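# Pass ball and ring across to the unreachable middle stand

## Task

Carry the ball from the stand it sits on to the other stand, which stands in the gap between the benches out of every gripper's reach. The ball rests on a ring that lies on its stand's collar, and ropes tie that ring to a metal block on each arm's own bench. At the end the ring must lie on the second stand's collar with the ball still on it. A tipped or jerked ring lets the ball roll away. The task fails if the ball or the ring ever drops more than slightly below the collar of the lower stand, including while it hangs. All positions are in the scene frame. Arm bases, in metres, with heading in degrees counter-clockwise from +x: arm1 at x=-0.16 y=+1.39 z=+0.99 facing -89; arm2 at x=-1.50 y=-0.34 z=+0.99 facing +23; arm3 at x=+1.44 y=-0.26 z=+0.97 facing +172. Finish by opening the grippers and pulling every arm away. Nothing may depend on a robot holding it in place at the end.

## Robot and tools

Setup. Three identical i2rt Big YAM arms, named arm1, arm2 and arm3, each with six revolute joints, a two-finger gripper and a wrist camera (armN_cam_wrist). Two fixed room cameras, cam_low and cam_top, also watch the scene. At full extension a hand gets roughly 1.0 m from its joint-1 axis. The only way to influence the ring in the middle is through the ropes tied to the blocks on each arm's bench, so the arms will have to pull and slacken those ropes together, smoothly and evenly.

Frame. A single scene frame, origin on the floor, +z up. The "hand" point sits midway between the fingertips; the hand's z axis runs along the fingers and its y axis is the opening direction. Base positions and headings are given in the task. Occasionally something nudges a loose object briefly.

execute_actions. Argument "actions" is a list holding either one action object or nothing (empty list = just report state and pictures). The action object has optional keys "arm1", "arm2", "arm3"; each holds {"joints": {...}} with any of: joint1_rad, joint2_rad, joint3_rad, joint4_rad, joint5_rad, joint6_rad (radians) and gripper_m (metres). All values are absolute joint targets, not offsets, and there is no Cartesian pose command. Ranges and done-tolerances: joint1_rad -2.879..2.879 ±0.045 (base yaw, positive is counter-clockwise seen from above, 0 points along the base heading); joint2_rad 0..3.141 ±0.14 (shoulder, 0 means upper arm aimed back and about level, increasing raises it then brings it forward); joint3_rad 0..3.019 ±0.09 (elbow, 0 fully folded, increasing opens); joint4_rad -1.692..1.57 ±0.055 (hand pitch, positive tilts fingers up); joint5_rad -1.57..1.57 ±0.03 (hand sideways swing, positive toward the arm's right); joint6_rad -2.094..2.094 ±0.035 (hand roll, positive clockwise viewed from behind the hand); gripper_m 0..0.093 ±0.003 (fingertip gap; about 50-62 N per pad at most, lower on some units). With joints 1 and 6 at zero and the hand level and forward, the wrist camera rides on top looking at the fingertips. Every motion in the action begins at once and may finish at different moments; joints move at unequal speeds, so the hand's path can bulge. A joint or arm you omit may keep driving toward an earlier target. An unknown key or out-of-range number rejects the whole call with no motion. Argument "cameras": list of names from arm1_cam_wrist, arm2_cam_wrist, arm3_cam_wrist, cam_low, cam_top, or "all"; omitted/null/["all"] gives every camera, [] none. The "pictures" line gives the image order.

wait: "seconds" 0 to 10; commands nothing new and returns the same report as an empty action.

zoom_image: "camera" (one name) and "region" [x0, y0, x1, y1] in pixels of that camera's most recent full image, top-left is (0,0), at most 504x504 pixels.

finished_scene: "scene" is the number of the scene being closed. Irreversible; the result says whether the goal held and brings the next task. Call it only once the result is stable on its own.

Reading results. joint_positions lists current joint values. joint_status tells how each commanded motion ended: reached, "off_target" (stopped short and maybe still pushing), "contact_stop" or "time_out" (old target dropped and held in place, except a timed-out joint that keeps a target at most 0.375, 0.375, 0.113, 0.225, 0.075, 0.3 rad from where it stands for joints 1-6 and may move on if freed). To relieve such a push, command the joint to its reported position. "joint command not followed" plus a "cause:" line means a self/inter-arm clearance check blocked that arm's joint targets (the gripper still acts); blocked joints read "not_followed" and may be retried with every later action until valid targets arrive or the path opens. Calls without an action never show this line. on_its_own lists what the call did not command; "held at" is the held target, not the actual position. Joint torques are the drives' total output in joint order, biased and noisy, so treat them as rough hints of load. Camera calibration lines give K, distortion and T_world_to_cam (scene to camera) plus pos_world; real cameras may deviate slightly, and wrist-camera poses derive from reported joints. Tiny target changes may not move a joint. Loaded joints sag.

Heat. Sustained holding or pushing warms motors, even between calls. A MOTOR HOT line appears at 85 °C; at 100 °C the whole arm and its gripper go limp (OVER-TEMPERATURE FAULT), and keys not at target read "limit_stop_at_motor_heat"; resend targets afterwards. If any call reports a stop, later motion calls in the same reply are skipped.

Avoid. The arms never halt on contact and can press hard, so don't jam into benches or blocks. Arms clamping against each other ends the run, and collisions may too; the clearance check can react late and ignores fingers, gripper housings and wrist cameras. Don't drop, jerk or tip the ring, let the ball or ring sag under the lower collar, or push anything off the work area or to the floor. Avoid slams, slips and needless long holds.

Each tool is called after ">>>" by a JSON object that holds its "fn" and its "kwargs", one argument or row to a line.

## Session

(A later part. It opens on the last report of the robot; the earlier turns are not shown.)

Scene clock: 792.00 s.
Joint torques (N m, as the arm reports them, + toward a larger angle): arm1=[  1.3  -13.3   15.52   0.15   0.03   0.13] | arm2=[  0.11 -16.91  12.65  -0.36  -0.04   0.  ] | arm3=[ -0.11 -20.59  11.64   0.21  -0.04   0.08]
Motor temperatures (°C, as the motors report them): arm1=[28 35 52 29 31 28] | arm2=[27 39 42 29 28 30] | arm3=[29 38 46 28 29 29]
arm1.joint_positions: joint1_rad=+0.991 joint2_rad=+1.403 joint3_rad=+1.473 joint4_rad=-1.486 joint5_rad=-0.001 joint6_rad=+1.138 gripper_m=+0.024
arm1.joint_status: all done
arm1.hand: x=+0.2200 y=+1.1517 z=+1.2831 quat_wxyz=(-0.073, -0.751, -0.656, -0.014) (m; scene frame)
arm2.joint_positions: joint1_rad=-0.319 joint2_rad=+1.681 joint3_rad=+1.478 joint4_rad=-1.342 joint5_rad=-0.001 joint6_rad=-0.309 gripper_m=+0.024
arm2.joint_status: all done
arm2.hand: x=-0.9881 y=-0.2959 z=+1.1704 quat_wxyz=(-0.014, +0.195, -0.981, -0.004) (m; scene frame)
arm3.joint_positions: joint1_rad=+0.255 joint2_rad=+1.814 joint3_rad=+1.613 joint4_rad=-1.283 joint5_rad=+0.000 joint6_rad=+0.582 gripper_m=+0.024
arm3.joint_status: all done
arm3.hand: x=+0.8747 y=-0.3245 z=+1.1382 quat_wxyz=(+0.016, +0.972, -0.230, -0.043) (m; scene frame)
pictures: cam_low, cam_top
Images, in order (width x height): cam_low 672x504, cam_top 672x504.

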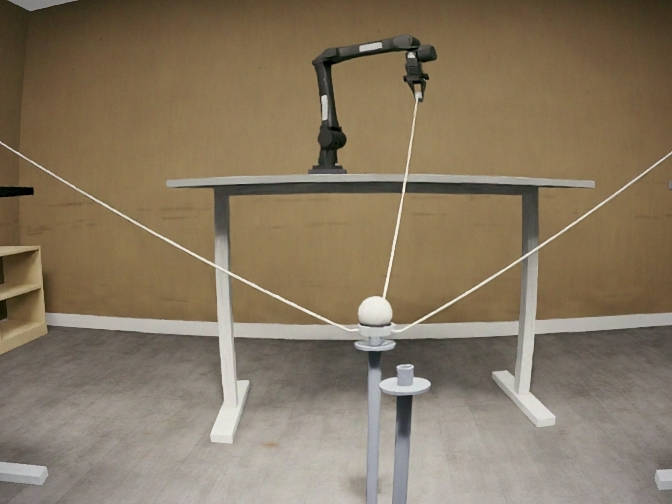

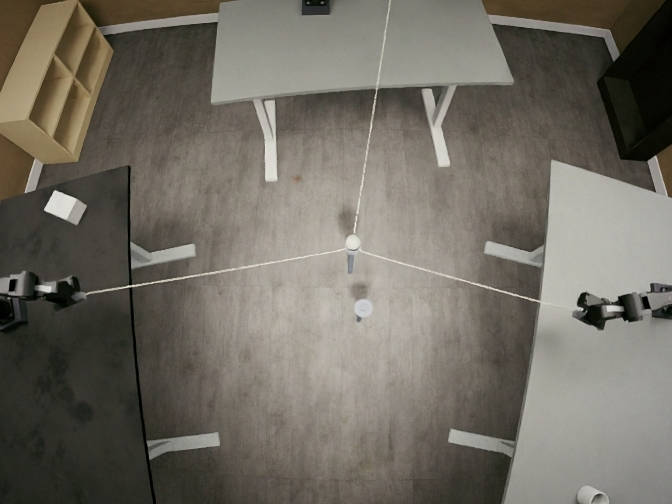

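>>> {"fn": "execute_actions", "kwargs": {
  "actions": [
    {"arm1": {"joints": {"joint1_rad": 1.012, "joint3_rad": 1.61, "joint4_rad": -1.562}}, "arm2": {"joints": {"joint2_rad": 1.67, "joint3_rad": 1.598, "joint4_rad": -1.457}}, "arm3": {"joints": {"joint3_rad": 1.743, "joint4_rad": -1.393}}}
  ],
  "cameras": ["cam_low", "cam_top"]
}}

>>> {"fn": "zoom_image", "kwargs": {
  "camera": "cam_low",
  "region": [320, 270, 440, 370]
}}

>>> {"fn": "zoom_image", "kwargs": {
  "camera": "cam_top",
  "region": [320, 210, 390, 280]
}}

Scene clock: 808.17 s.
Joint torques (N m, as the arm reports them, + toward a larger angle): arm1=[  1.43 -13.3   15.72   0.1   -0.04   0.13] | arm2=[  0.48 -17.63  12.6   -0.58  -0.05   0.  ] | arm3=[  0.22 -19.83  11.61   0.1   -0.11   0.05]
Motor temperatures (°C, as the motors report them): arm1=[28 35 52 29 31 28] | arm2=[27 40 42 29 28 30] | arm3=[29 38 47 28 29 29]
arm1.joint_positions: joint1_rad=+0.998 joint2_rad=+1.403 joint3_rad=+1.546 joint4_rad=-1.550 joint5_rad=+0.001 joint6_rad=+1.138 gripper_m=+0.024
arm1.joint_status: all done
arm1.hand: x=+0.2214 y=+1.1547 z=+1.3108 quat_wxyz=(-0.077, -0.749, -0.658, -0.015) (m; scene frame)
arm2.joint_positions: joint1_rad=-0.319 joint2_rad=+1.681 joint3_rad=+1.553 joint4_rad=-1.436 joint5_rad=-0.001 joint6_rad=-0.309 gripper_m=+0.024
arm2.joint_status: all done
arm2.hand: x=-0.9881 y=-0.2962 z=+1.1987 quat_wxyz=(-0.004, +0.195, -0.981, -0.005) (m; scene frame)
arm3.joint_positions: joint1_rad=+0.255 joint2_rad=+1.815 joint3_rad=+1.686 joint4_rad=-1.373 joint5_rad=+0.001 joint6_rad=+0.582 gripper_m=+0.024
arm3.joint_status: all done
arm3.hand: x=+0.8742 y=-0.3242 z=+1.1654 quat_wxyz=(+0.012, +0.972, -0.230, -0.035) (m; scene frame)
pictures: cam_low, cam_top
Images, in order (width x height): cam_low 672x504, cam_top 672x504.

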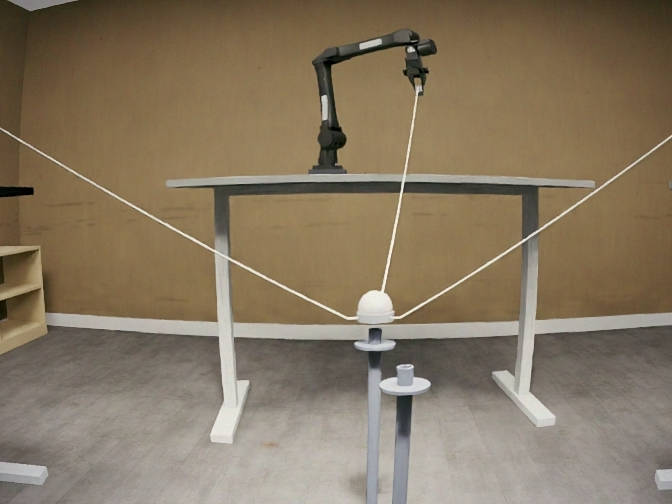

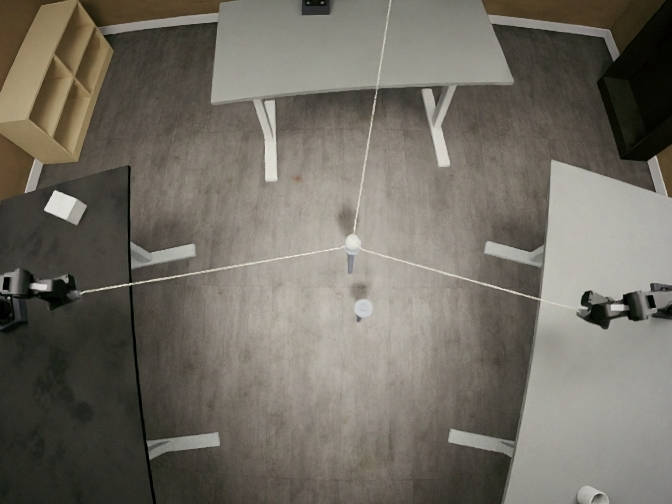

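Region (320, 270, 440, 370) of cam_low's 672x504 image, scaled by 4.200, with more detail than that image has.

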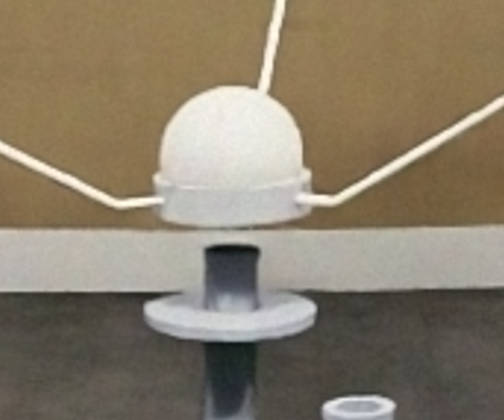

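Region (320, 210, 390, 280) of cam_top's 672x504 image, scaled by 7.200, with more detail than that image has.

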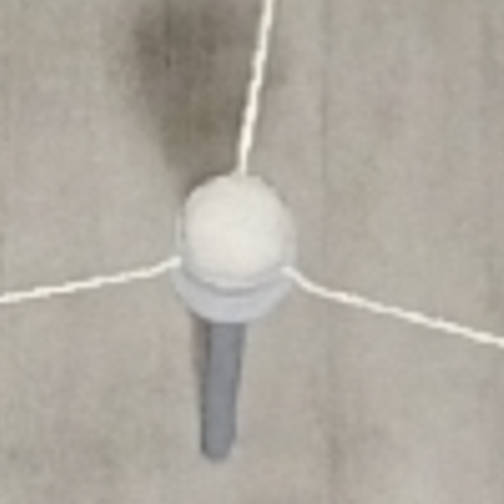

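>>> {"fn": "execute_actions", "kwargs": {
  "actions": [
    {"arm1": {"joints": {"joint1_rad": 1.062, "joint6_rad": 1.2}}, "arm2": {"joints": {"joint4_rad": -1.532}}, "arm3": {"joints": {"joint4_rad": -1.49}}}
  ],
  "cameras": ["cam_low", "cam_top"]
}}

>>> {"fn": "zoom_image", "kwargs": {
  "camera": "cam_low",
  "region": [320, 260, 440, 360]
}}

Scene clock: 859.13 s.
Joint torques (N m, as the arm reports them, + toward a larger angle): arm1=[  0.48 -13.25  15.77   0.09  -0.1    0.11] | arm2=[  0.23 -17.33  12.5   -0.71  -0.04  -0.01] | arm3=[ -0.26 -20.38  11.6   -0.38  -0.1    0.03]
Motor temperatures (°C, as the motors report them): arm1=[28 35 54 29 31 28] | arm2=[27 40 43 29 28 30] | arm3=[29 38 48 28 29 29]
arm1.joint_positions: joint1_rad=+1.056 joint2_rad=+1.403 joint3_rad=+1.546 joint4_rad=-1.550 joint5_rad=+0.003 joint6_rad=+1.188 gripper_m=+0.024
arm1.joint_status: all done
arm1.hand: x=+0.2343 y=+1.1765 z=+1.3104 quat_wxyz=(-0.076, -0.746, -0.661, -0.018) (m; scene frame)
arm2.joint_positions: joint1_rad=-0.319 joint2_rad=+1.681 joint3_rad=+1.553 joint4_rad=-1.510 joint5_rad=-0.001 joint6_rad=-0.309 gripper_m=+0.024
arm2.joint_status: all done
arm2.hand: x=-1.0060 y=-0.2977 z=+1.1992 quat_wxyz=(+0.032, +0.195, -0.980, -0.009) (m; scene frame)
arm3.joint_positions: joint1_rad=+0.255 joint2_rad=+1.815 joint3_rad=+1.686 joint4_rad=-1.467 joint5_rad=+0.002 joint6_rad=+0.582 gripper_m=+0.024
arm3.joint_status: all done
arm3.hand: x=+0.8972 y=-0.3215 z=+1.1648 quat_wxyz=(-0.004, +0.973, -0.230, +0.009) (m; scene frame)
pictures: cam_low, cam_top
Images, in order (width x height): cam_low 672x504, cam_top 672x504.

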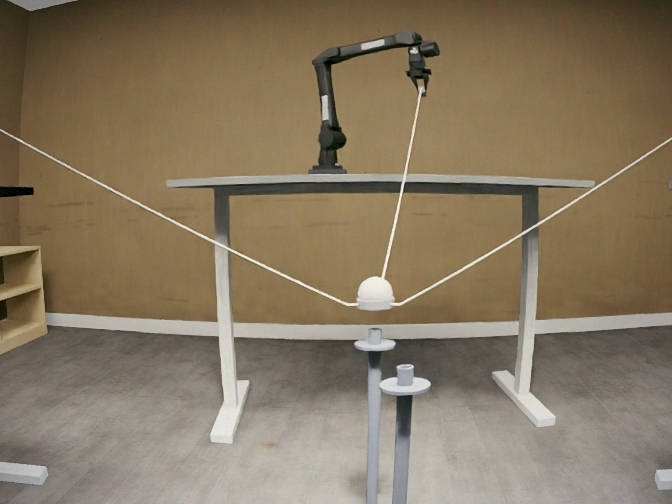

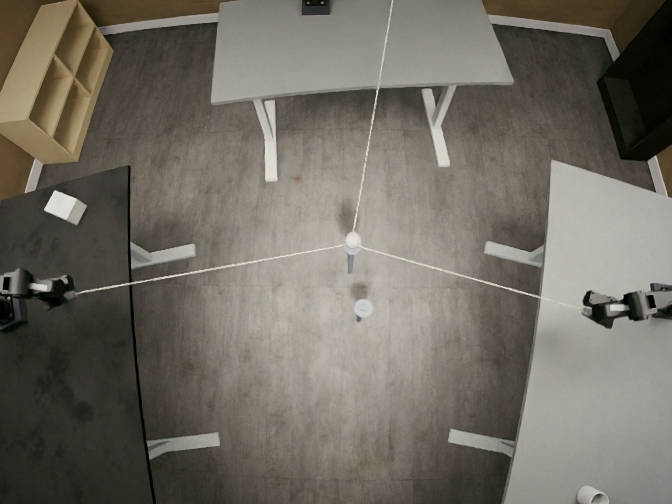

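Region (320, 260, 440, 360) of cam_low's 672x504 image, scaled by 4.200, with more detail than that image has.

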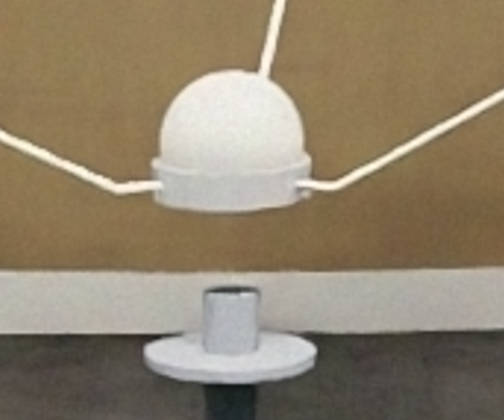

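>>> {"fn": "execute_actions", "kwargs": {
  "actions": [
    {"arm1": {"joints": {"joint1_rad": 0.955, "joint2_rad": 1.495, "joint3_rad": 1.691, "joint4_rad": -1.505, "joint6_rad": 1.075}}, "arm2": {"joints": {"joint1_rad": -0.445, "joint4_rad": -1.468, "joint6_rad": -0.443}}, "arm3": {"joints": {"joint1_rad": 0.368, "joint6_rad": 0.70}}}
  ],
  "cameras": ["cam_low", "cam_top"]
}}

>>> {"fn": "zoom_image", "kwargs": {
  "camera": "cam_low",
  "region": [310, 250, 470, 400]
}}

Scene clock: 951.37 s.
Joint torques (N m, as the arm reports them, + toward a larger angle): arm1=[  1.41 -16.01  15.7    1.    -0.15  -0.12] | arm2=[  0.59 -18.08  12.65  -0.1   -0.02  -0.02] | arm3=[  0.67 -20.2   11.53  -0.04  -0.21   0.11]
Motor temperatures (°C, as the motors report them): arm1=[28 35 56 29 31 28] | arm2=[27 41 45 29 28 30] | arm3=[29 38 50 28 29 29]
arm1.joint_positions: joint1_rad=+0.941 joint2_rad=+1.516 joint3_rad=+1.628 joint4_rad=-1.514 joint5_rad=+0.005 joint6_rad=+1.090 gripper_m=+0.024
arm1.joint_status: all done
arm1.hand: x=+0.2438 y=+1.1062 z=+1.2964 quat_wxyz=(-0.081, -0.752, -0.654, -0.009) (m; scene frame)
arm2.joint_positions: joint1_rad=-0.445 joint2_rad=+1.681 joint3_rad=+1.553 joint4_rad=-1.463 joint5_rad=-0.002 joint6_rad=-0.432 gripper_m=+0.024
arm2.joint_status: all done
arm2.hand: x=-0.9934 y=-0.3599 z=+1.1981 quat_wxyz=(+0.008, +0.194, -0.981, -0.008) (m; scene frame)
arm3.joint_positions: joint1_rad=+0.367 joint2_rad=+1.815 joint3_rad=+1.686 joint4_rad=-1.471 joint5_rad=+0.004 joint6_rad=+0.691 gripper_m=+0.024
arm3.joint_status: all done
arm3.hand: x=+0.9085 y=-0.3816 z=+1.1648 quat_wxyz=(-0.007, +0.973, -0.229, +0.010) (m; scene frame)
pictures: cam_low, cam_top
Images, in order (width x height): cam_low 672x504, cam_top 672x504.

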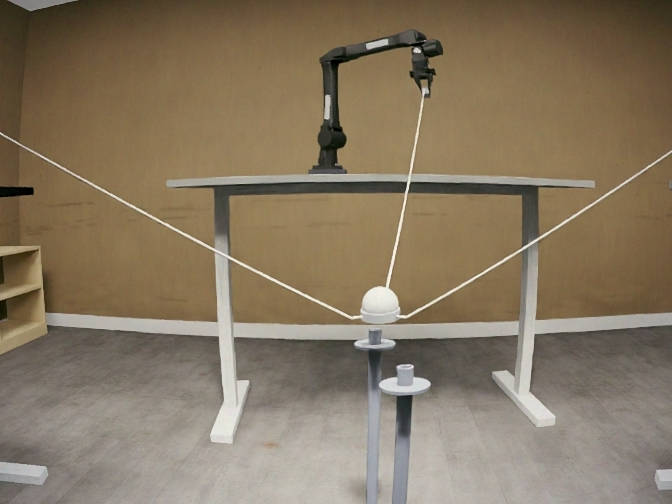

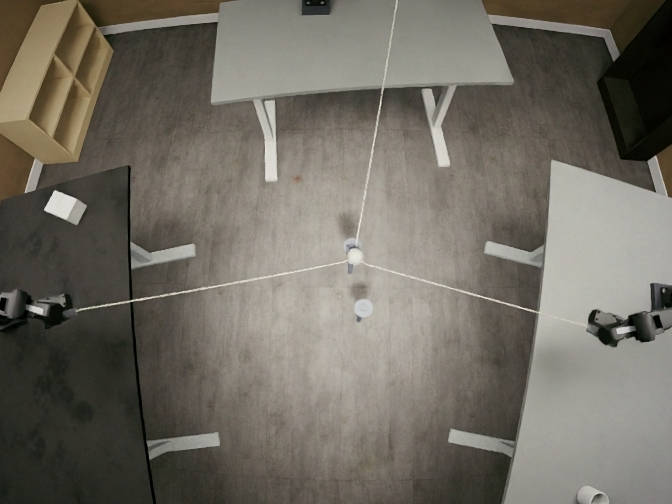

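Region (310, 250, 470, 400) of cam_low's 672x504 image, scaled by 3.150, with more detail than that image has; it fills the top 472 rows of this view, and the rest is white.

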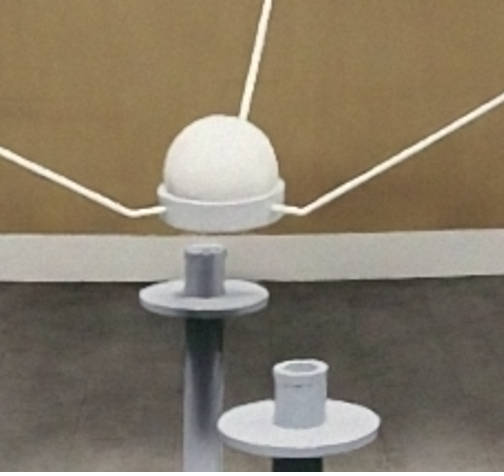

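>>> {"fn": "execute_actions", "kwargs": {
  "actions": []
}}

Scene clock: 985.63 s.
Joint torques (N m, as the arm reports them, + toward a larger angle): arm1=[  1.41 -16.02  15.65   1.    -0.15  -0.12] | arm2=[  0.41 -17.74  12.52  -0.08  -0.03  -0.02] | arm3=[  0.28 -20.46  11.58  -0.28  -0.21   0.06]
Motor temperatures (°C, as the motors report them): arm1=[28 36 57 29 31 28] | arm2=[27 41 45 29 28 30] | arm3=[29 38 51 28 29 29]
arm1.joint_positions: joint1_rad=+0.941 joint2_rad=+1.516 joint3_rad=+1.628 joint4_rad=-1.514 joint5_rad=+0.005 joint6_rad=+1.089 gripper_m=+0.024
arm1.joint_status: all done
arm1.hand: x=+0.2438 y=+1.1062 z=+1.2964 quat_wxyz=(-0.081, -0.752, -0.654, -0.009) (m; scene frame)
arm2.joint_positions: joint1_rad=-0.445 joint2_rad=+1.681 joint3_rad=+1.553 joint4_rad=-1.463 joint5_rad=-0.002 joint6_rad=-0.432 gripper_m=+0.024
arm2.joint_status: all done
arm2.hand: x=-0.9934 y=-0.3599 z=+1.1981 quat_wxyz=(+0.008, +0.194, -0.981, -0.008) (m; scene frame)
arm3.joint_positions: joint1_rad=+0.367 joint2_rad=+1.815 joint3_rad=+1.686 joint4_rad=-1.471 joint5_rad=+0.004 joint6_rad=+0.692 gripper_m=+0.024
arm3.joint_status: all done
arm3.hand: x=+0.9085 y=-0.3816 z=+1.1648 quat_wxyz=(-0.007, +0.973, -0.229, +0.010) (m; scene frame)
pictures: arm1_cam_wrist, arm2_cam_wrist, arm3_cam_wrist, cam_low, cam_top
camera_calibration (this result's frames):
arm1_cam_wrist: T_world_to_cam=[[-0.984127, 0.130199, -0.120589, 0.251546], [0.0550079, 0.869845, 0.490248, -1.60837], [0.168724, 0.475833, -0.863201, 0.671789], [0, 0, 0, 1]] pos_world=[0.22268, 1.04662, 1.39872]
arm2_cam_wrist: T_world_to_cam=[[0.370216, -0.928922, -0.00658327, 0.0367085], [-0.734414, -0.297021, 0.610257, -1.56905], [-0.568837, -0.221092, -0.792176, 0.42685], [0, 0, 0, 1]] pos_world=[-0.923115, -0.337568, 1.29591]
arm3_cam_wrist: T_world_to_cam=[[0.436435, 0.898821, 0.0405718, -0.104381], [0.71962, -0.375778, 0.583899, -1.46921], [0.540067, -0.225638, -0.810812, 0.495487], [0, 0, 0, 1]] pos_world=[0.835235, -0.346477, 1.26385]
Images, in order (width x height): arm1_cam_wrist 672x504, arm2_cam_wrist 672x504, arm3_cam_wrist 672x504, cam_low 672x504, cam_top 672x504.

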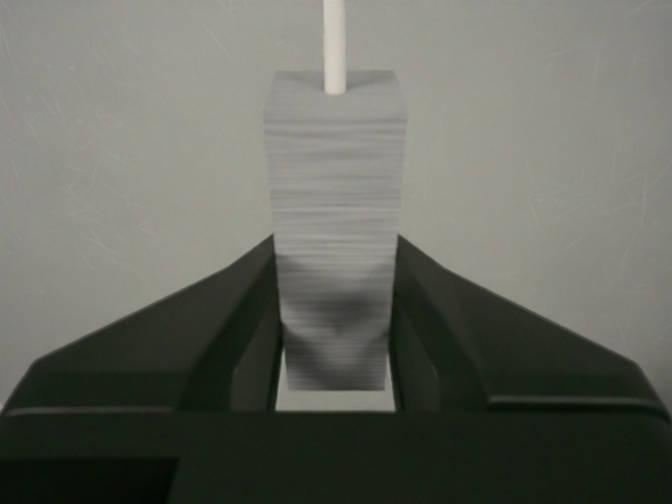

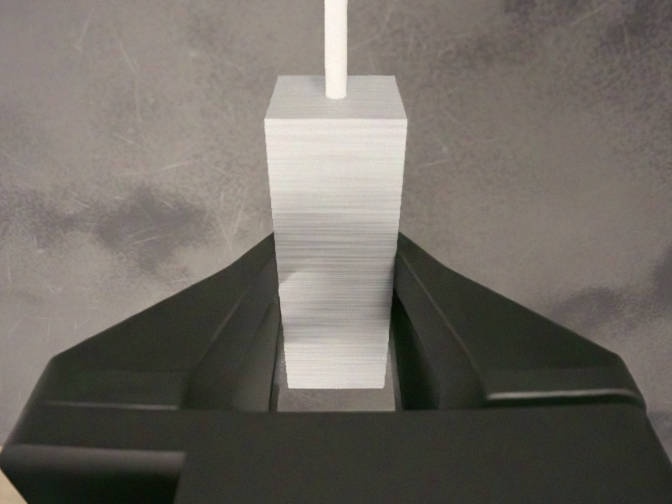

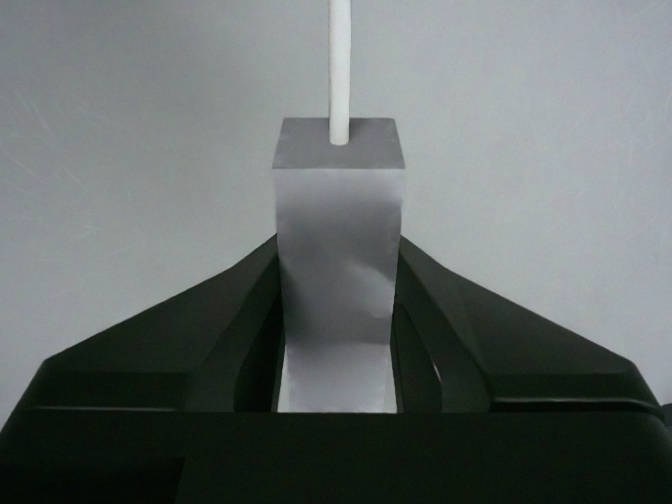

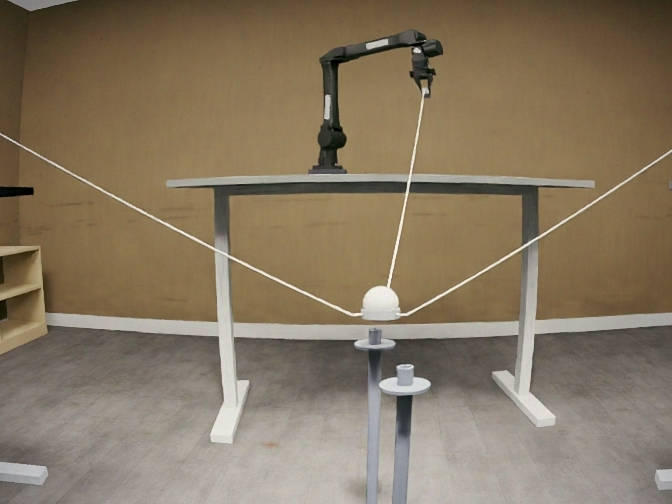

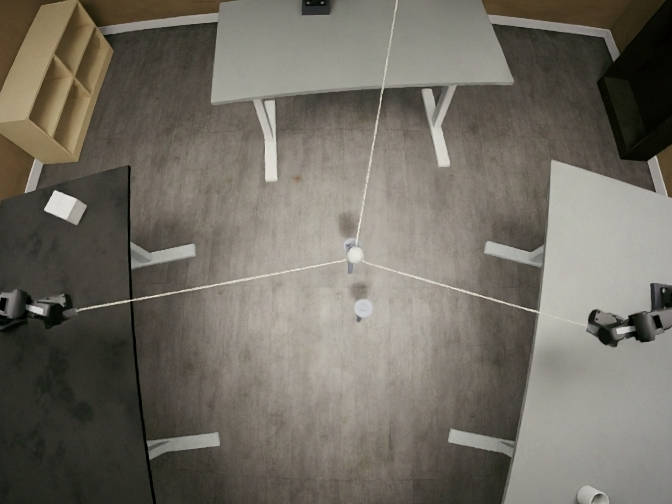

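>>> {"fn": "execute_actions", "kwargs": {
  "actions": [
    {"arm1":{"joints":{"joint1_rad":0.886,"joint2_rad":1.572,"joint3_rad":1.795,"joint4_rad":-1.481,"joint6_rad":0.99}},"arm2":{"joints":{"joint1_rad":-0.559,"joint4_rad":-1.402,"joint6_rad":-0.56}},"arm3":{"joints":{"joint1_rad":0.478,"joint4_rad":-1.434,"joint6_rad":0.81}}}
  ],
  "cameras": ["cam_low","cam_top"]
}}

Scene clock: 1009.27 s.
Joint torques (N m, as the arm reports them, + toward a larger angle): arm1=[  1.32 -16.17  16.56   1.09  -0.14  -0.13] | arm2=[  0.09 -17.37  12.51   0.12   0.    -0.02] | arm3=[ -0.04 -20.58  11.7    0.69  -0.22   0.09]
Motor temperatures (°C, as the motors report them): arm1=[28 36 58 29 31 28] | arm2=[27 41 45 29 28 30] | arm3=[29 38 51 28 29 29]
arm1.joint_positions: joint1_rad=+0.872 joint2_rad=+1.583 joint3_rad=+1.723 joint4_rad=-1.491 joint5_rad=+0.004 joint6_rad=+1.006 gripper_m=+0.024
arm1.joint_status: all done
arm1.hand: x=+0.2515 y=+1.0564 z=+1.3060 quat_wxyz=(-0.107, -0.745, -0.659, -0.007) (m; scene frame)
arm2.joint_positions: joint1_rad=-0.558 joint2_rad=+1.681 joint3_rad=+1.553 joint4_rad=-1.400 joint5_rad=-0.003 joint6_rad=-0.549 gripper_m=+0.024
arm2.joint_status: all done
arm2.hand: x=-0.9837 y=-0.4188 z=+1.1977 quat_wxyz=(-0.022, +0.195, -0.980, +0.002) (m; scene frame)
arm3.joint_positions: joint1_rad=+0.476 joint2_rad=+1.815 joint3_rad=+1.686 joint4_rad=-1.441 joint5_rad=+0.004 joint6_rad=+0.801 gripper_m=+0.024
arm3.joint_status: all done
arm3.hand: x=+0.9182 y=-0.4417 z=+1.1647 quat_wxyz=(+0.000, +0.973, -0.229, -0.004) (m; scene frame)
pictures: cam_low, cam_top
Images, in order (width x height): cam_low 672x504, cam_top 672x504.

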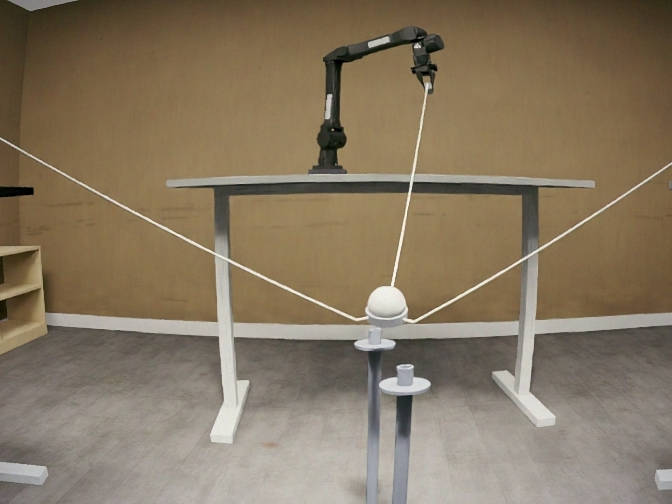

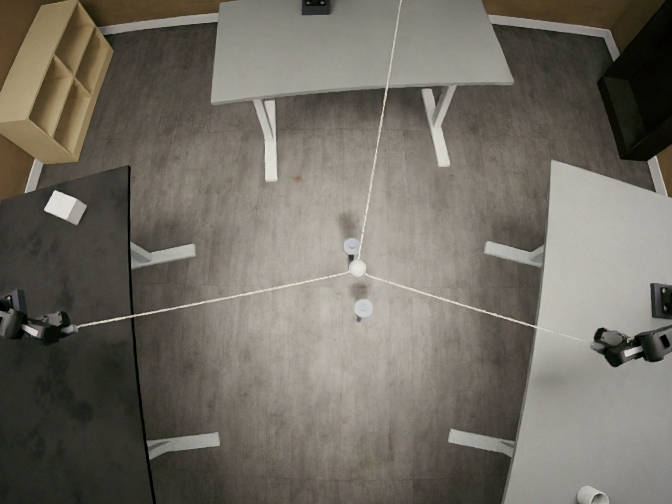

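>>> {"fn": "zoom_image", "kwargs": {
  "camera": "cam_low",
  "region": [330, 270, 450, 360]
}}

Region (330, 270, 450, 360) of cam_low's 672x504 image, scaled by 4.200, with more detail than that image has; it fills the top 378 rows of this view, and the rest is white.

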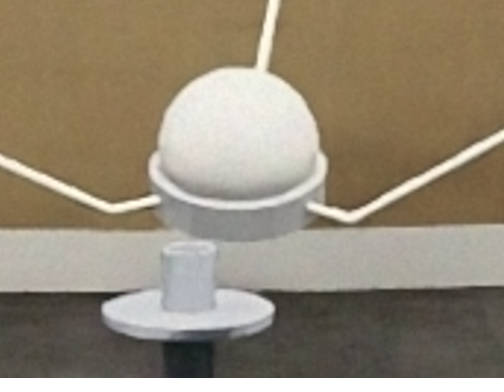

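>>> {"fn": "execute_actions", "kwargs": {
  "actions": [],
  "cameras": ["cam_low"]
}}

>>> {"fn": "zoom_image", "kwargs": {
  "camera": "cam_low",
  "region": [330, 270, 450, 360]
}}

Scene clock: 1015.30 s.
Joint torques (N m, as the arm reports them, + toward a larger angle): arm1=[  1.56 -16.23  16.53   1.12  -0.14  -0.14] | arm2=[  0.56 -17.8   12.68   0.09   0.01  -0.01] | arm3=[  0.47 -20.44  11.69   0.81  -0.2    0.07]
Motor temperatures (°C, as the motors report them): arm1=[28 36 58 29 31 28] | arm2=[27 41 45 29 28 30] | arm3=[29 38 51 28 29 29]
arm1.joint_positions: joint1_rad=+0.872 joint2_rad=+1.583 joint3_rad=+1.723 joint4_rad=-1.491 joint5_rad=+0.004 joint6_rad=+1.006 gripper_m=+0.024
arm1.joint_status: all done
arm1.hand: x=+0.2515 y=+1.0564 z=+1.3060 quat_wxyz=(-0.107, -0.745, -0.659, -0.007) (m; scene frame)
arm2.joint_positions: joint1_rad=-0.558 joint2_rad=+1.681 joint3_rad=+1.553 joint4_rad=-1.400 joint5_rad=-0.003 joint6_rad=-0.549 gripper_m=+0.024
arm2.joint_status: all done
arm2.hand: x=-0.9837 y=-0.4188 z=+1.1977 quat_wxyz=(-0.022, +0.195, -0.980, +0.002) (m; scene frame)
arm3.joint_positions: joint1_rad=+0.476 joint2_rad=+1.815 joint3_rad=+1.686 joint4_rad=-1.441 joint5_rad=+0.004 joint6_rad=+0.802 gripper_m=+0.024
arm3.joint_status: all done
arm3.hand: x=+0.9182 y=-0.4417 z=+1.1647 quat_wxyz=(+0.000, +0.973, -0.230, -0.004) (m; scene frame)
pictures: cam_low
Images, in order (width x height): cam_low 672x504.

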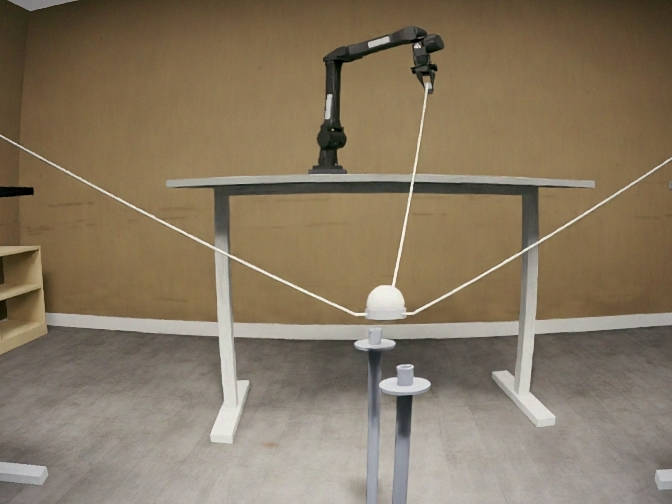

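Region (330, 270, 450, 360) of cam_low's 672x504 image, scaled by 4.200, with more detail than that image has; it fills the top 378 rows of this view, and the rest is white.

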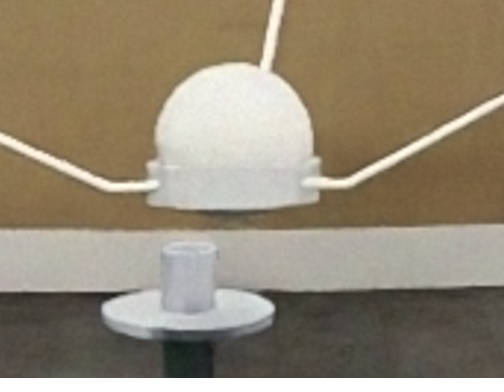

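>>> {"fn": "execute_actions", "kwargs": {
  "actions": [],
  "cameras": ["cam_low"]
}}

>>> {"fn": "zoom_image", "kwargs": {
  "camera": "cam_low",
  "region": [330, 270, 450, 360]
}}

Scene clock: 1031.13 s.
Joint torques (N m, as the arm reports them, + toward a larger angle): arm1=[  1.49 -16.3   16.56   1.11  -0.14  -0.14] | arm2=[  0.61 -17.73  12.67   0.1    0.    -0.01] | arm3=[  0.45 -21.05  11.45   1.    -0.19   0.08]
Motor temperatures (°C, as the motors report them): arm1=[28 36 59 29 31 28] | arm2=[27 41 46 29 28 30] | arm3=[29 39 51 28 29 29]
arm1.joint_positions: joint1_rad=+0.872 joint2_rad=+1.583 joint3_rad=+1.723 joint4_rad=-1.491 joint5_rad=+0.004 joint6_rad=+1.006 gripper_m=+0.024
arm1.joint_status: all done
arm1.hand: x=+0.2515 y=+1.0564 z=+1.3060 quat_wxyz=(-0.107, -0.745, -0.659, -0.007) (m; scene frame)
arm2.joint_positions: joint1_rad=-0.558 joint2_rad=+1.681 joint3_rad=+1.553 joint4_rad=-1.400 joint5_rad=-0.003 joint6_rad=-0.549 gripper_m=+0.024
arm2.joint_status: all done
arm2.hand: x=-0.9837 y=-0.4188 z=+1.1977 quat_wxyz=(-0.022, +0.195, -0.980, +0.002) (m; scene frame)
arm3.joint_positions: joint1_rad=+0.476 joint2_rad=+1.815 joint3_rad=+1.686 joint4_rad=-1.441 joint5_rad=+0.004 joint6_rad=+0.802 gripper_m=+0.024
arm3.joint_status: all done
arm3.hand: x=+0.9182 y=-0.4417 z=+1.1647 quat_wxyz=(+0.000, +0.973, -0.230, -0.004) (m; scene frame)
pictures: cam_low
Images, in order (width x height): cam_low 672x504.

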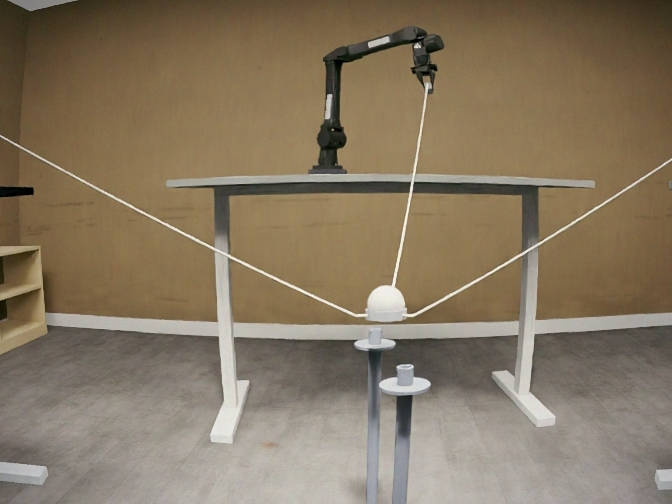

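Region (330, 270, 450, 360) of cam_low's 672x504 image, scaled by 4.200, with more detail than that image has; it fills the top 378 rows of this view, and the rest is white.

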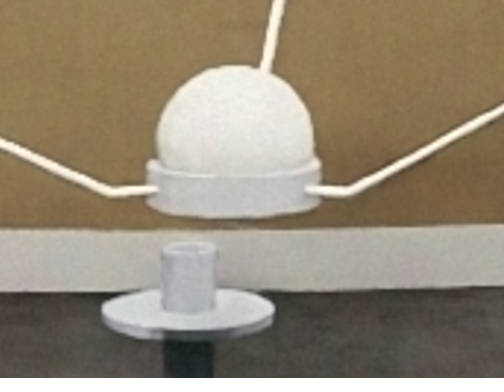

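>>> {"fn": "execute_actions", "kwargs": {
  "actions": [
    {"arm1":{"joints":{"joint1_rad":0.816,"joint2_rad":1.692,"joint3_rad":1.947,"joint4_rad":-1.466,"joint6_rad":0.918}},"arm2":{"joints":{"joint1_rad":-0.669,"joint4_rad":-1.312,"joint6_rad":-0.671}},"arm3":{"joints":{"joint1_rad":0.587,"joint4_rad":-1.375,"joint6_rad":0.92}}}
  ],
  "cameras": ["cam_low","cam_top"]
}}

Scene clock: 1052.40 s.
Joint torques (N m, as the arm reports them, + toward a larger angle): arm1=[  1.47 -19.49  16.88   1.22  -0.15  -0.14] | arm2=[  0.26 -18.66  12.9    0.38   0.01  -0.03] | arm3=[  1.42 -20.43  11.64   1.13  -0.23   0.09]
Motor temperatures (°C, as the motors report them): arm1=[28 36 60 29 31 28] | arm2=[27 41 46 29 28 30] | arm3=[29 39 52 28 29 29]
arm1.joint_positions: joint1_rad=+0.800 joint2_rad=+1.713 joint3_rad=+1.872 joint4_rad=-1.476 joint5_rad=+0.004 joint6_rad=+0.933 gripper_m=+0.024
arm1.joint_status: all done
arm1.hand: x=+0.2667 y=+0.9901 z=+1.3025 quat_wxyz=(-0.125, -0.743, -0.658, -0.001) (m; scene frame)
arm2.joint_positions: joint1_rad=-0.666 joint2_rad=+1.681 joint3_rad=+1.553 joint4_rad=-1.312 joint5_rad=-0.003 joint6_rad=-0.660 gripper_m=+0.024
arm2.joint_status: all done
arm2.hand: x=-0.9745 y=-0.4795 z=+1.1990 quat_wxyz=(-0.060, +0.196, -0.978, +0.023) (m; scene frame)
arm3.joint_positions: joint1_rad=+0.583 joint2_rad=+1.815 joint3_rad=+1.686 joint4_rad=-1.384 joint5_rad=+0.005 joint6_rad=+0.912 gripper_m=+0.024
arm3.joint_status: all done
arm3.hand: x=+0.9282 y=-0.5030 z=+1.1651 quat_wxyz=(+0.017, +0.972, -0.231, -0.027) (m; scene frame)
pictures: cam_low, cam_top
Images, in order (width x height): cam_low 672x504, cam_top 672x504.

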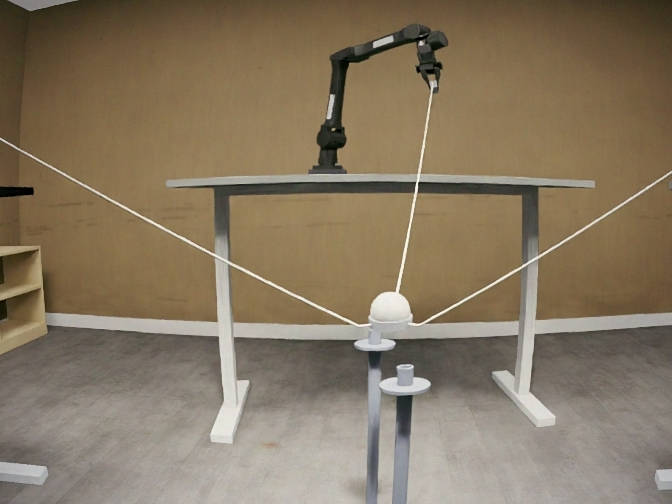

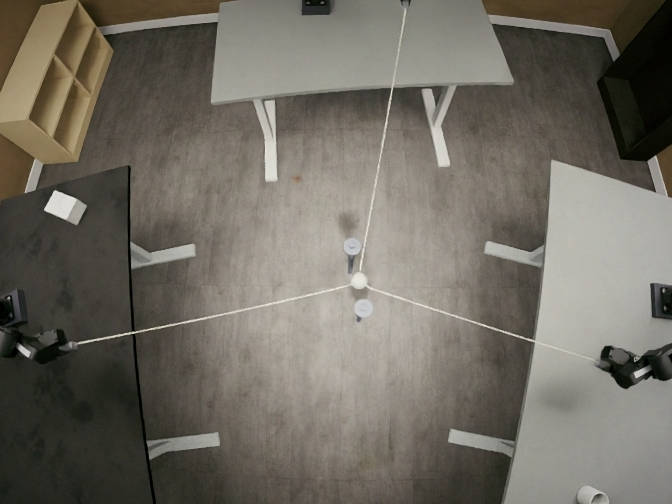

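>>> {"fn": "execute_actions", "kwargs": {
  "actions": [
    {"arm1":{"joints":{"joint1_rad":0.759,"joint2_rad":1.807,"joint3_rad":2.101,"joint6_rad":0.86}},"arm2":{"joints":{"joint1_rad":-0.769,"joint2_rad":1.715,"joint4_rad":-1.19,"joint6_rad":-0.766}},"arm3":{"joints":{"joint1_rad":0.689,"joint4_rad":-1.291,"joint6_rad":1.02}}}
  ],
  "cameras": ["cam_low","cam_top"]
}}

Scene clock: 1079.33 s.
Joint torques (N m, as the arm reports them, + toward a larger angle): arm1=[  1.41 -20.42  16.92   1.31  -0.13  -0.14] | arm2=[  0.61 -18.64  12.86   0.6    0.08  -0.01] | arm3=[  0.41 -20.81  11.76   1.4   -0.25   0.09]
Motor temperatures (°C, as the motors report them): arm1=[28 37 61 29 31 28] | arm2=[27 41 46 29 28 30] | arm3=[29 39 52 28 29 29]
arm1.joint_positions: joint1_rad=+0.745 joint2_rad=+1.826 joint3_rad=+2.025 joint4_rad=-1.476 joint5_rad=+0.004 joint6_rad=+0.876 gripper_m=+0.024
arm1.joint_status: all done
arm1.hand: x=+0.2759 y=+0.9331 z=+1.3047 quat_wxyz=(-0.145, -0.740, -0.657, +0.005) (m; scene frame)
arm2.joint_positions: joint1_rad=-0.766 joint2_rad=+1.721 joint3_rad=+1.553 joint4_rad=-1.194 joint5_rad=-0.004 joint6_rad=-0.755 gripper_m=+0.024
arm2.joint_status: all done
arm2.hand: x=-0.9618 y=-0.5417 z=+1.1816 quat_wxyz=(-0.090, +0.194, -0.976, +0.049) (m; scene frame)
arm3.joint_positions: joint1_rad=+0.684 joint2_rad=+1.815 joint3_rad=+1.686 joint4_rad=-1.304 joint5_rad=+0.005 joint6_rad=+1.013 gripper_m=+0.024
arm3.joint_status: all done
arm3.hand: x=+0.9391 y=-0.5643 z=+1.1670 quat_wxyz=(+0.048, +0.970, -0.230, -0.053) (m; scene frame)
pictures: cam_low, cam_top
Images, in order (width x height): cam_low 672x504, cam_top 672x504.

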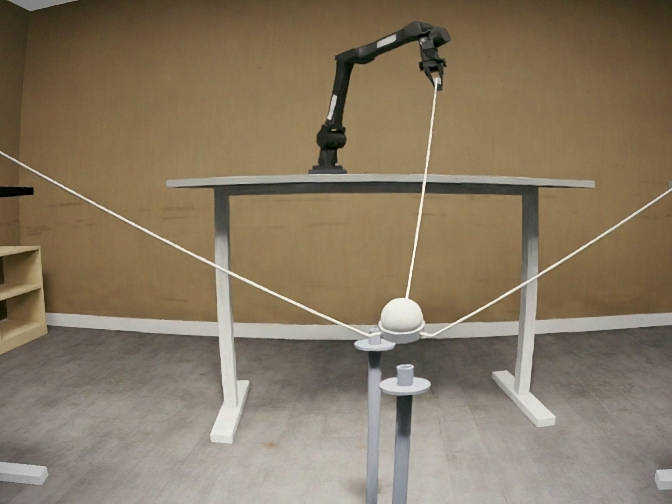

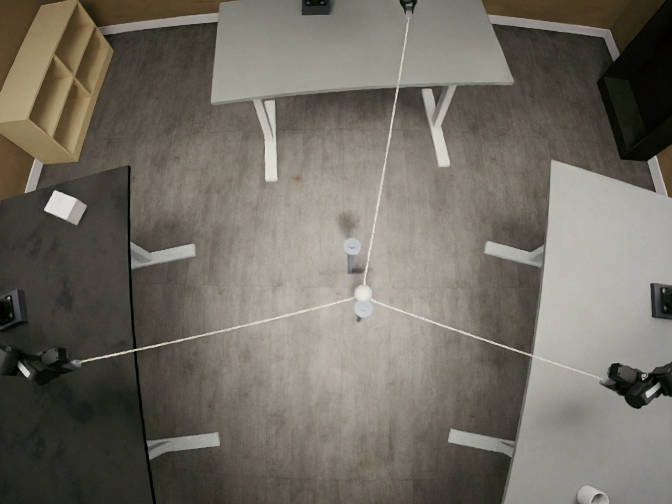

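>>> {"fn": "execute_actions", "kwargs": {
  "actions": [],
  "cameras": ["cam_low","cam_top"]
}}

>>> {"fn": "zoom_image", "kwargs": {
  "camera": "cam_low",
  "region": [340, 285, 470, 405]
}}

>>> {"fn": "zoom_image", "kwargs": {
  "camera": "cam_top",
  "region": [330, 230, 400, 330]
}}

Scene clock: 1084.27 s.
Joint torques (N m, as the arm reports them, + toward a larger angle): arm1=[  1.22 -20.43  16.96   1.31  -0.15  -0.14] | arm2=[  0.04 -18.54  12.85   0.61   0.03   0.02] | arm3=[ -0.45 -21.21  11.73   1.42  -0.25   0.08]
Motor temperatures (°C, as the motors report them): arm1=[28 37 61 29 31 28] | arm2=[27 41 46 29 28 30] | arm3=[29 39 52 28 29 29]
arm1.joint_positions: joint1_rad=+0.745 joint2_rad=+1.826 joint3_rad=+2.025 joint4_rad=-1.476 joint5_rad=+0.004 joint6_rad=+0.875 gripper_m=+0.024
arm1.joint_status: all done
arm1.hand: x=+0.2759 y=+0.9331 z=+1.3047 quat_wxyz=(-0.145, -0.740, -0.657, +0.006) (m; scene frame)
arm2.joint_positions: joint1_rad=-0.766 joint2_rad=+1.721 joint3_rad=+1.553 joint4_rad=-1.194 joint5_rad=-0.004 joint6_rad=-0.756 gripper_m=+0.024
arm2.joint_status: all done
arm2.hand: x=-0.9618 y=-0.5417 z=+1.1816 quat_wxyz=(-0.090, +0.194, -0.976, +0.049) (m; scene frame)
arm3.joint_positions: joint1_rad=+0.684 joint2_rad=+1.815 joint3_rad=+1.686 joint4_rad=-1.304 joint5_rad=+0.005 joint6_rad=+1.013 gripper_m=+0.024
arm3.joint_status: all done
arm3.hand: x=+0.9391 y=-0.5643 z=+1.1670 quat_wxyz=(+0.048, +0.970, -0.230, -0.053) (m; scene frame)
pictures: cam_low, cam_top
Images, in order (width x height): cam_low 672x504, cam_top 672x504.

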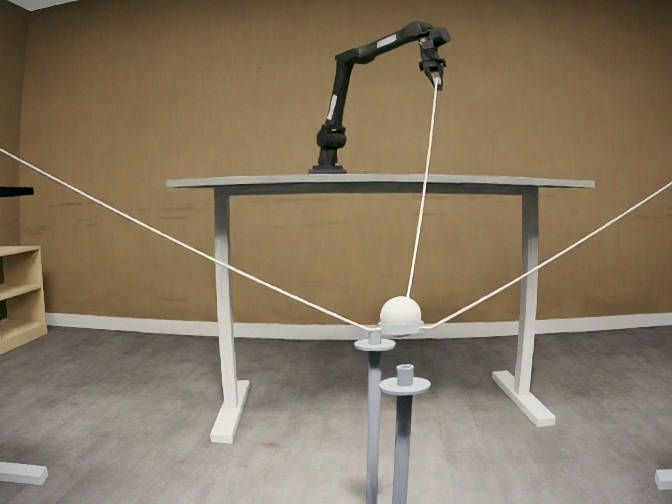

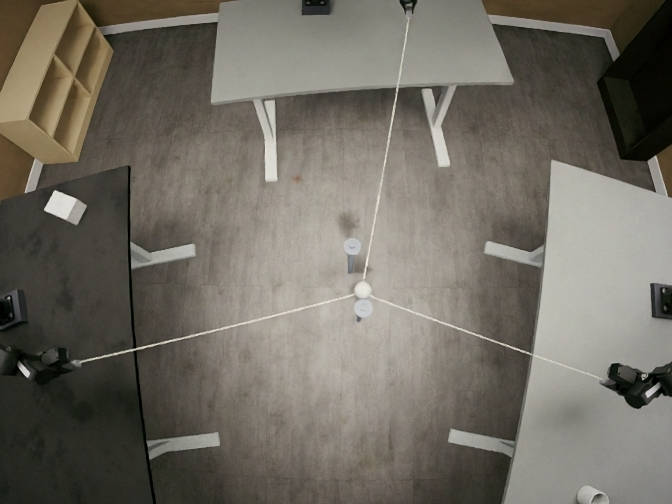

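Region (340, 285, 470, 405) of cam_low's 672x504 image, scaled by 3.877, with more detail than that image has; it fills the top 465 rows of this view, and the rest is white.

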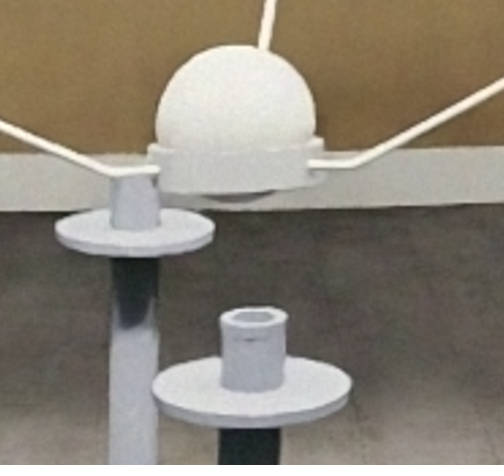

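Region (330, 230, 400, 330) of cam_top's 672x504 image, scaled by 5.040, with more detail than that image has; it fills the left 353 columns of this view, and the rest is white.

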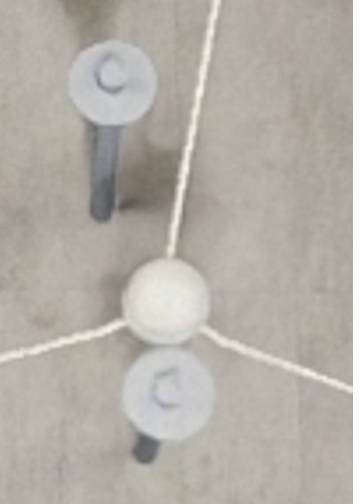

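>>> {"fn": "execute_actions", "kwargs": {
  "actions": [
    {"arm1":{"joints":{"joint1_rad":0.703,"joint2_rad":1.939,"joint3_rad":2.282,"joint6_rad":0.805}},"arm2":{"joints":{"joint1_rad":-0.861,"joint4_rad":-1.052,"joint6_rad":-0.859}},"arm3":{"joints":{"joint1_rad":0.783,"joint2_rad":1.84,"joint4_rad":-1.18,"joint6_rad":1.114}}}
  ],
  "cameras": ["cam_low","cam_top"]
}}

Scene clock: 1140.43 s.
Joint torques (N m, as the arm reports them, + toward a larger angle): arm1=[  1.3  -22.79  16.98   1.37  -0.14  -0.15] | arm2=[ -0.62 -18.77  13.25   1.06   0.09   0.04] | arm3=[  0.15 -21.79  12.07   1.59  -0.26   0.05]
Motor temperatures (°C, as the motors report them): arm1=[28 38 63 29 31 28] | arm2=[27 42 47 29 28 30] | arm3=[29 39 53 28 29 29]
arm1.joint_positions: joint1_rad=+0.688 joint2_rad=+1.963 joint3_rad=+2.206 joint4_rad=-1.476 joint5_rad=+0.004 joint6_rad=+0.821 gripper_m=+0.024
arm1.joint_status: all done
arm1.hand: x=+0.2831 y=+0.8689 z=+1.2990 quat_wxyz=(-0.166, -0.738, -0.654, +0.014) (m; scene frame)
arm2.joint_positions: joint1_rad=-0.856 joint2_rad=+1.721 joint3_rad=+1.553 joint4_rad=-1.062 joint5_rad=-0.004 joint6_rad=-0.850 gripper_m=+0.024
arm2.joint_status: all done
arm2.hand: x=-0.9542 y=-0.6027 z=+1.1898 quat_wxyz=(-0.137, +0.194, -0.967, +0.097) (m; scene frame)
arm3.joint_positions: joint1_rad=+0.777 joint2_rad=+1.855 joint3_rad=+1.686 joint4_rad=-1.197 joint5_rad=+0.006 joint6_rad=+1.107 gripper_m=+0.024
arm3.joint_status: all done
arm3.hand: x=+0.9471 y=-0.6263 z=+1.1479 quat_wxyz=(+0.077, +0.967, -0.230, -0.070) (m; scene frame)
pictures: cam_low, cam_top
Images, in order (width x height): cam_low 672x504, cam_top 672x504.

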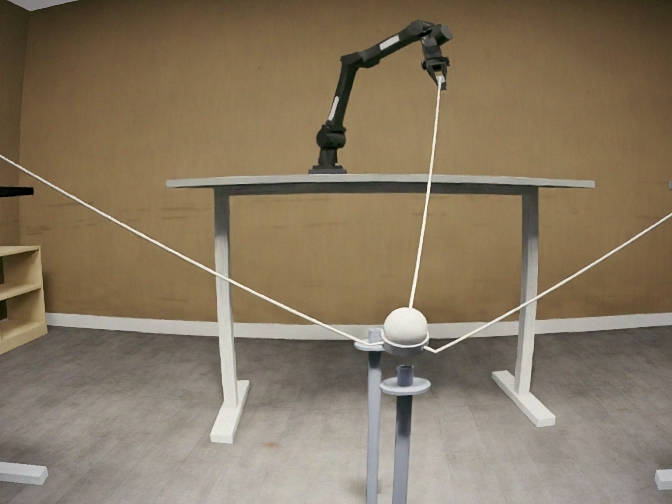

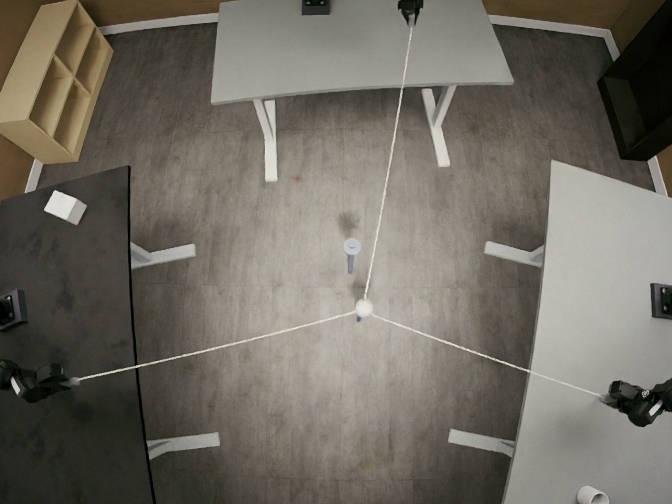

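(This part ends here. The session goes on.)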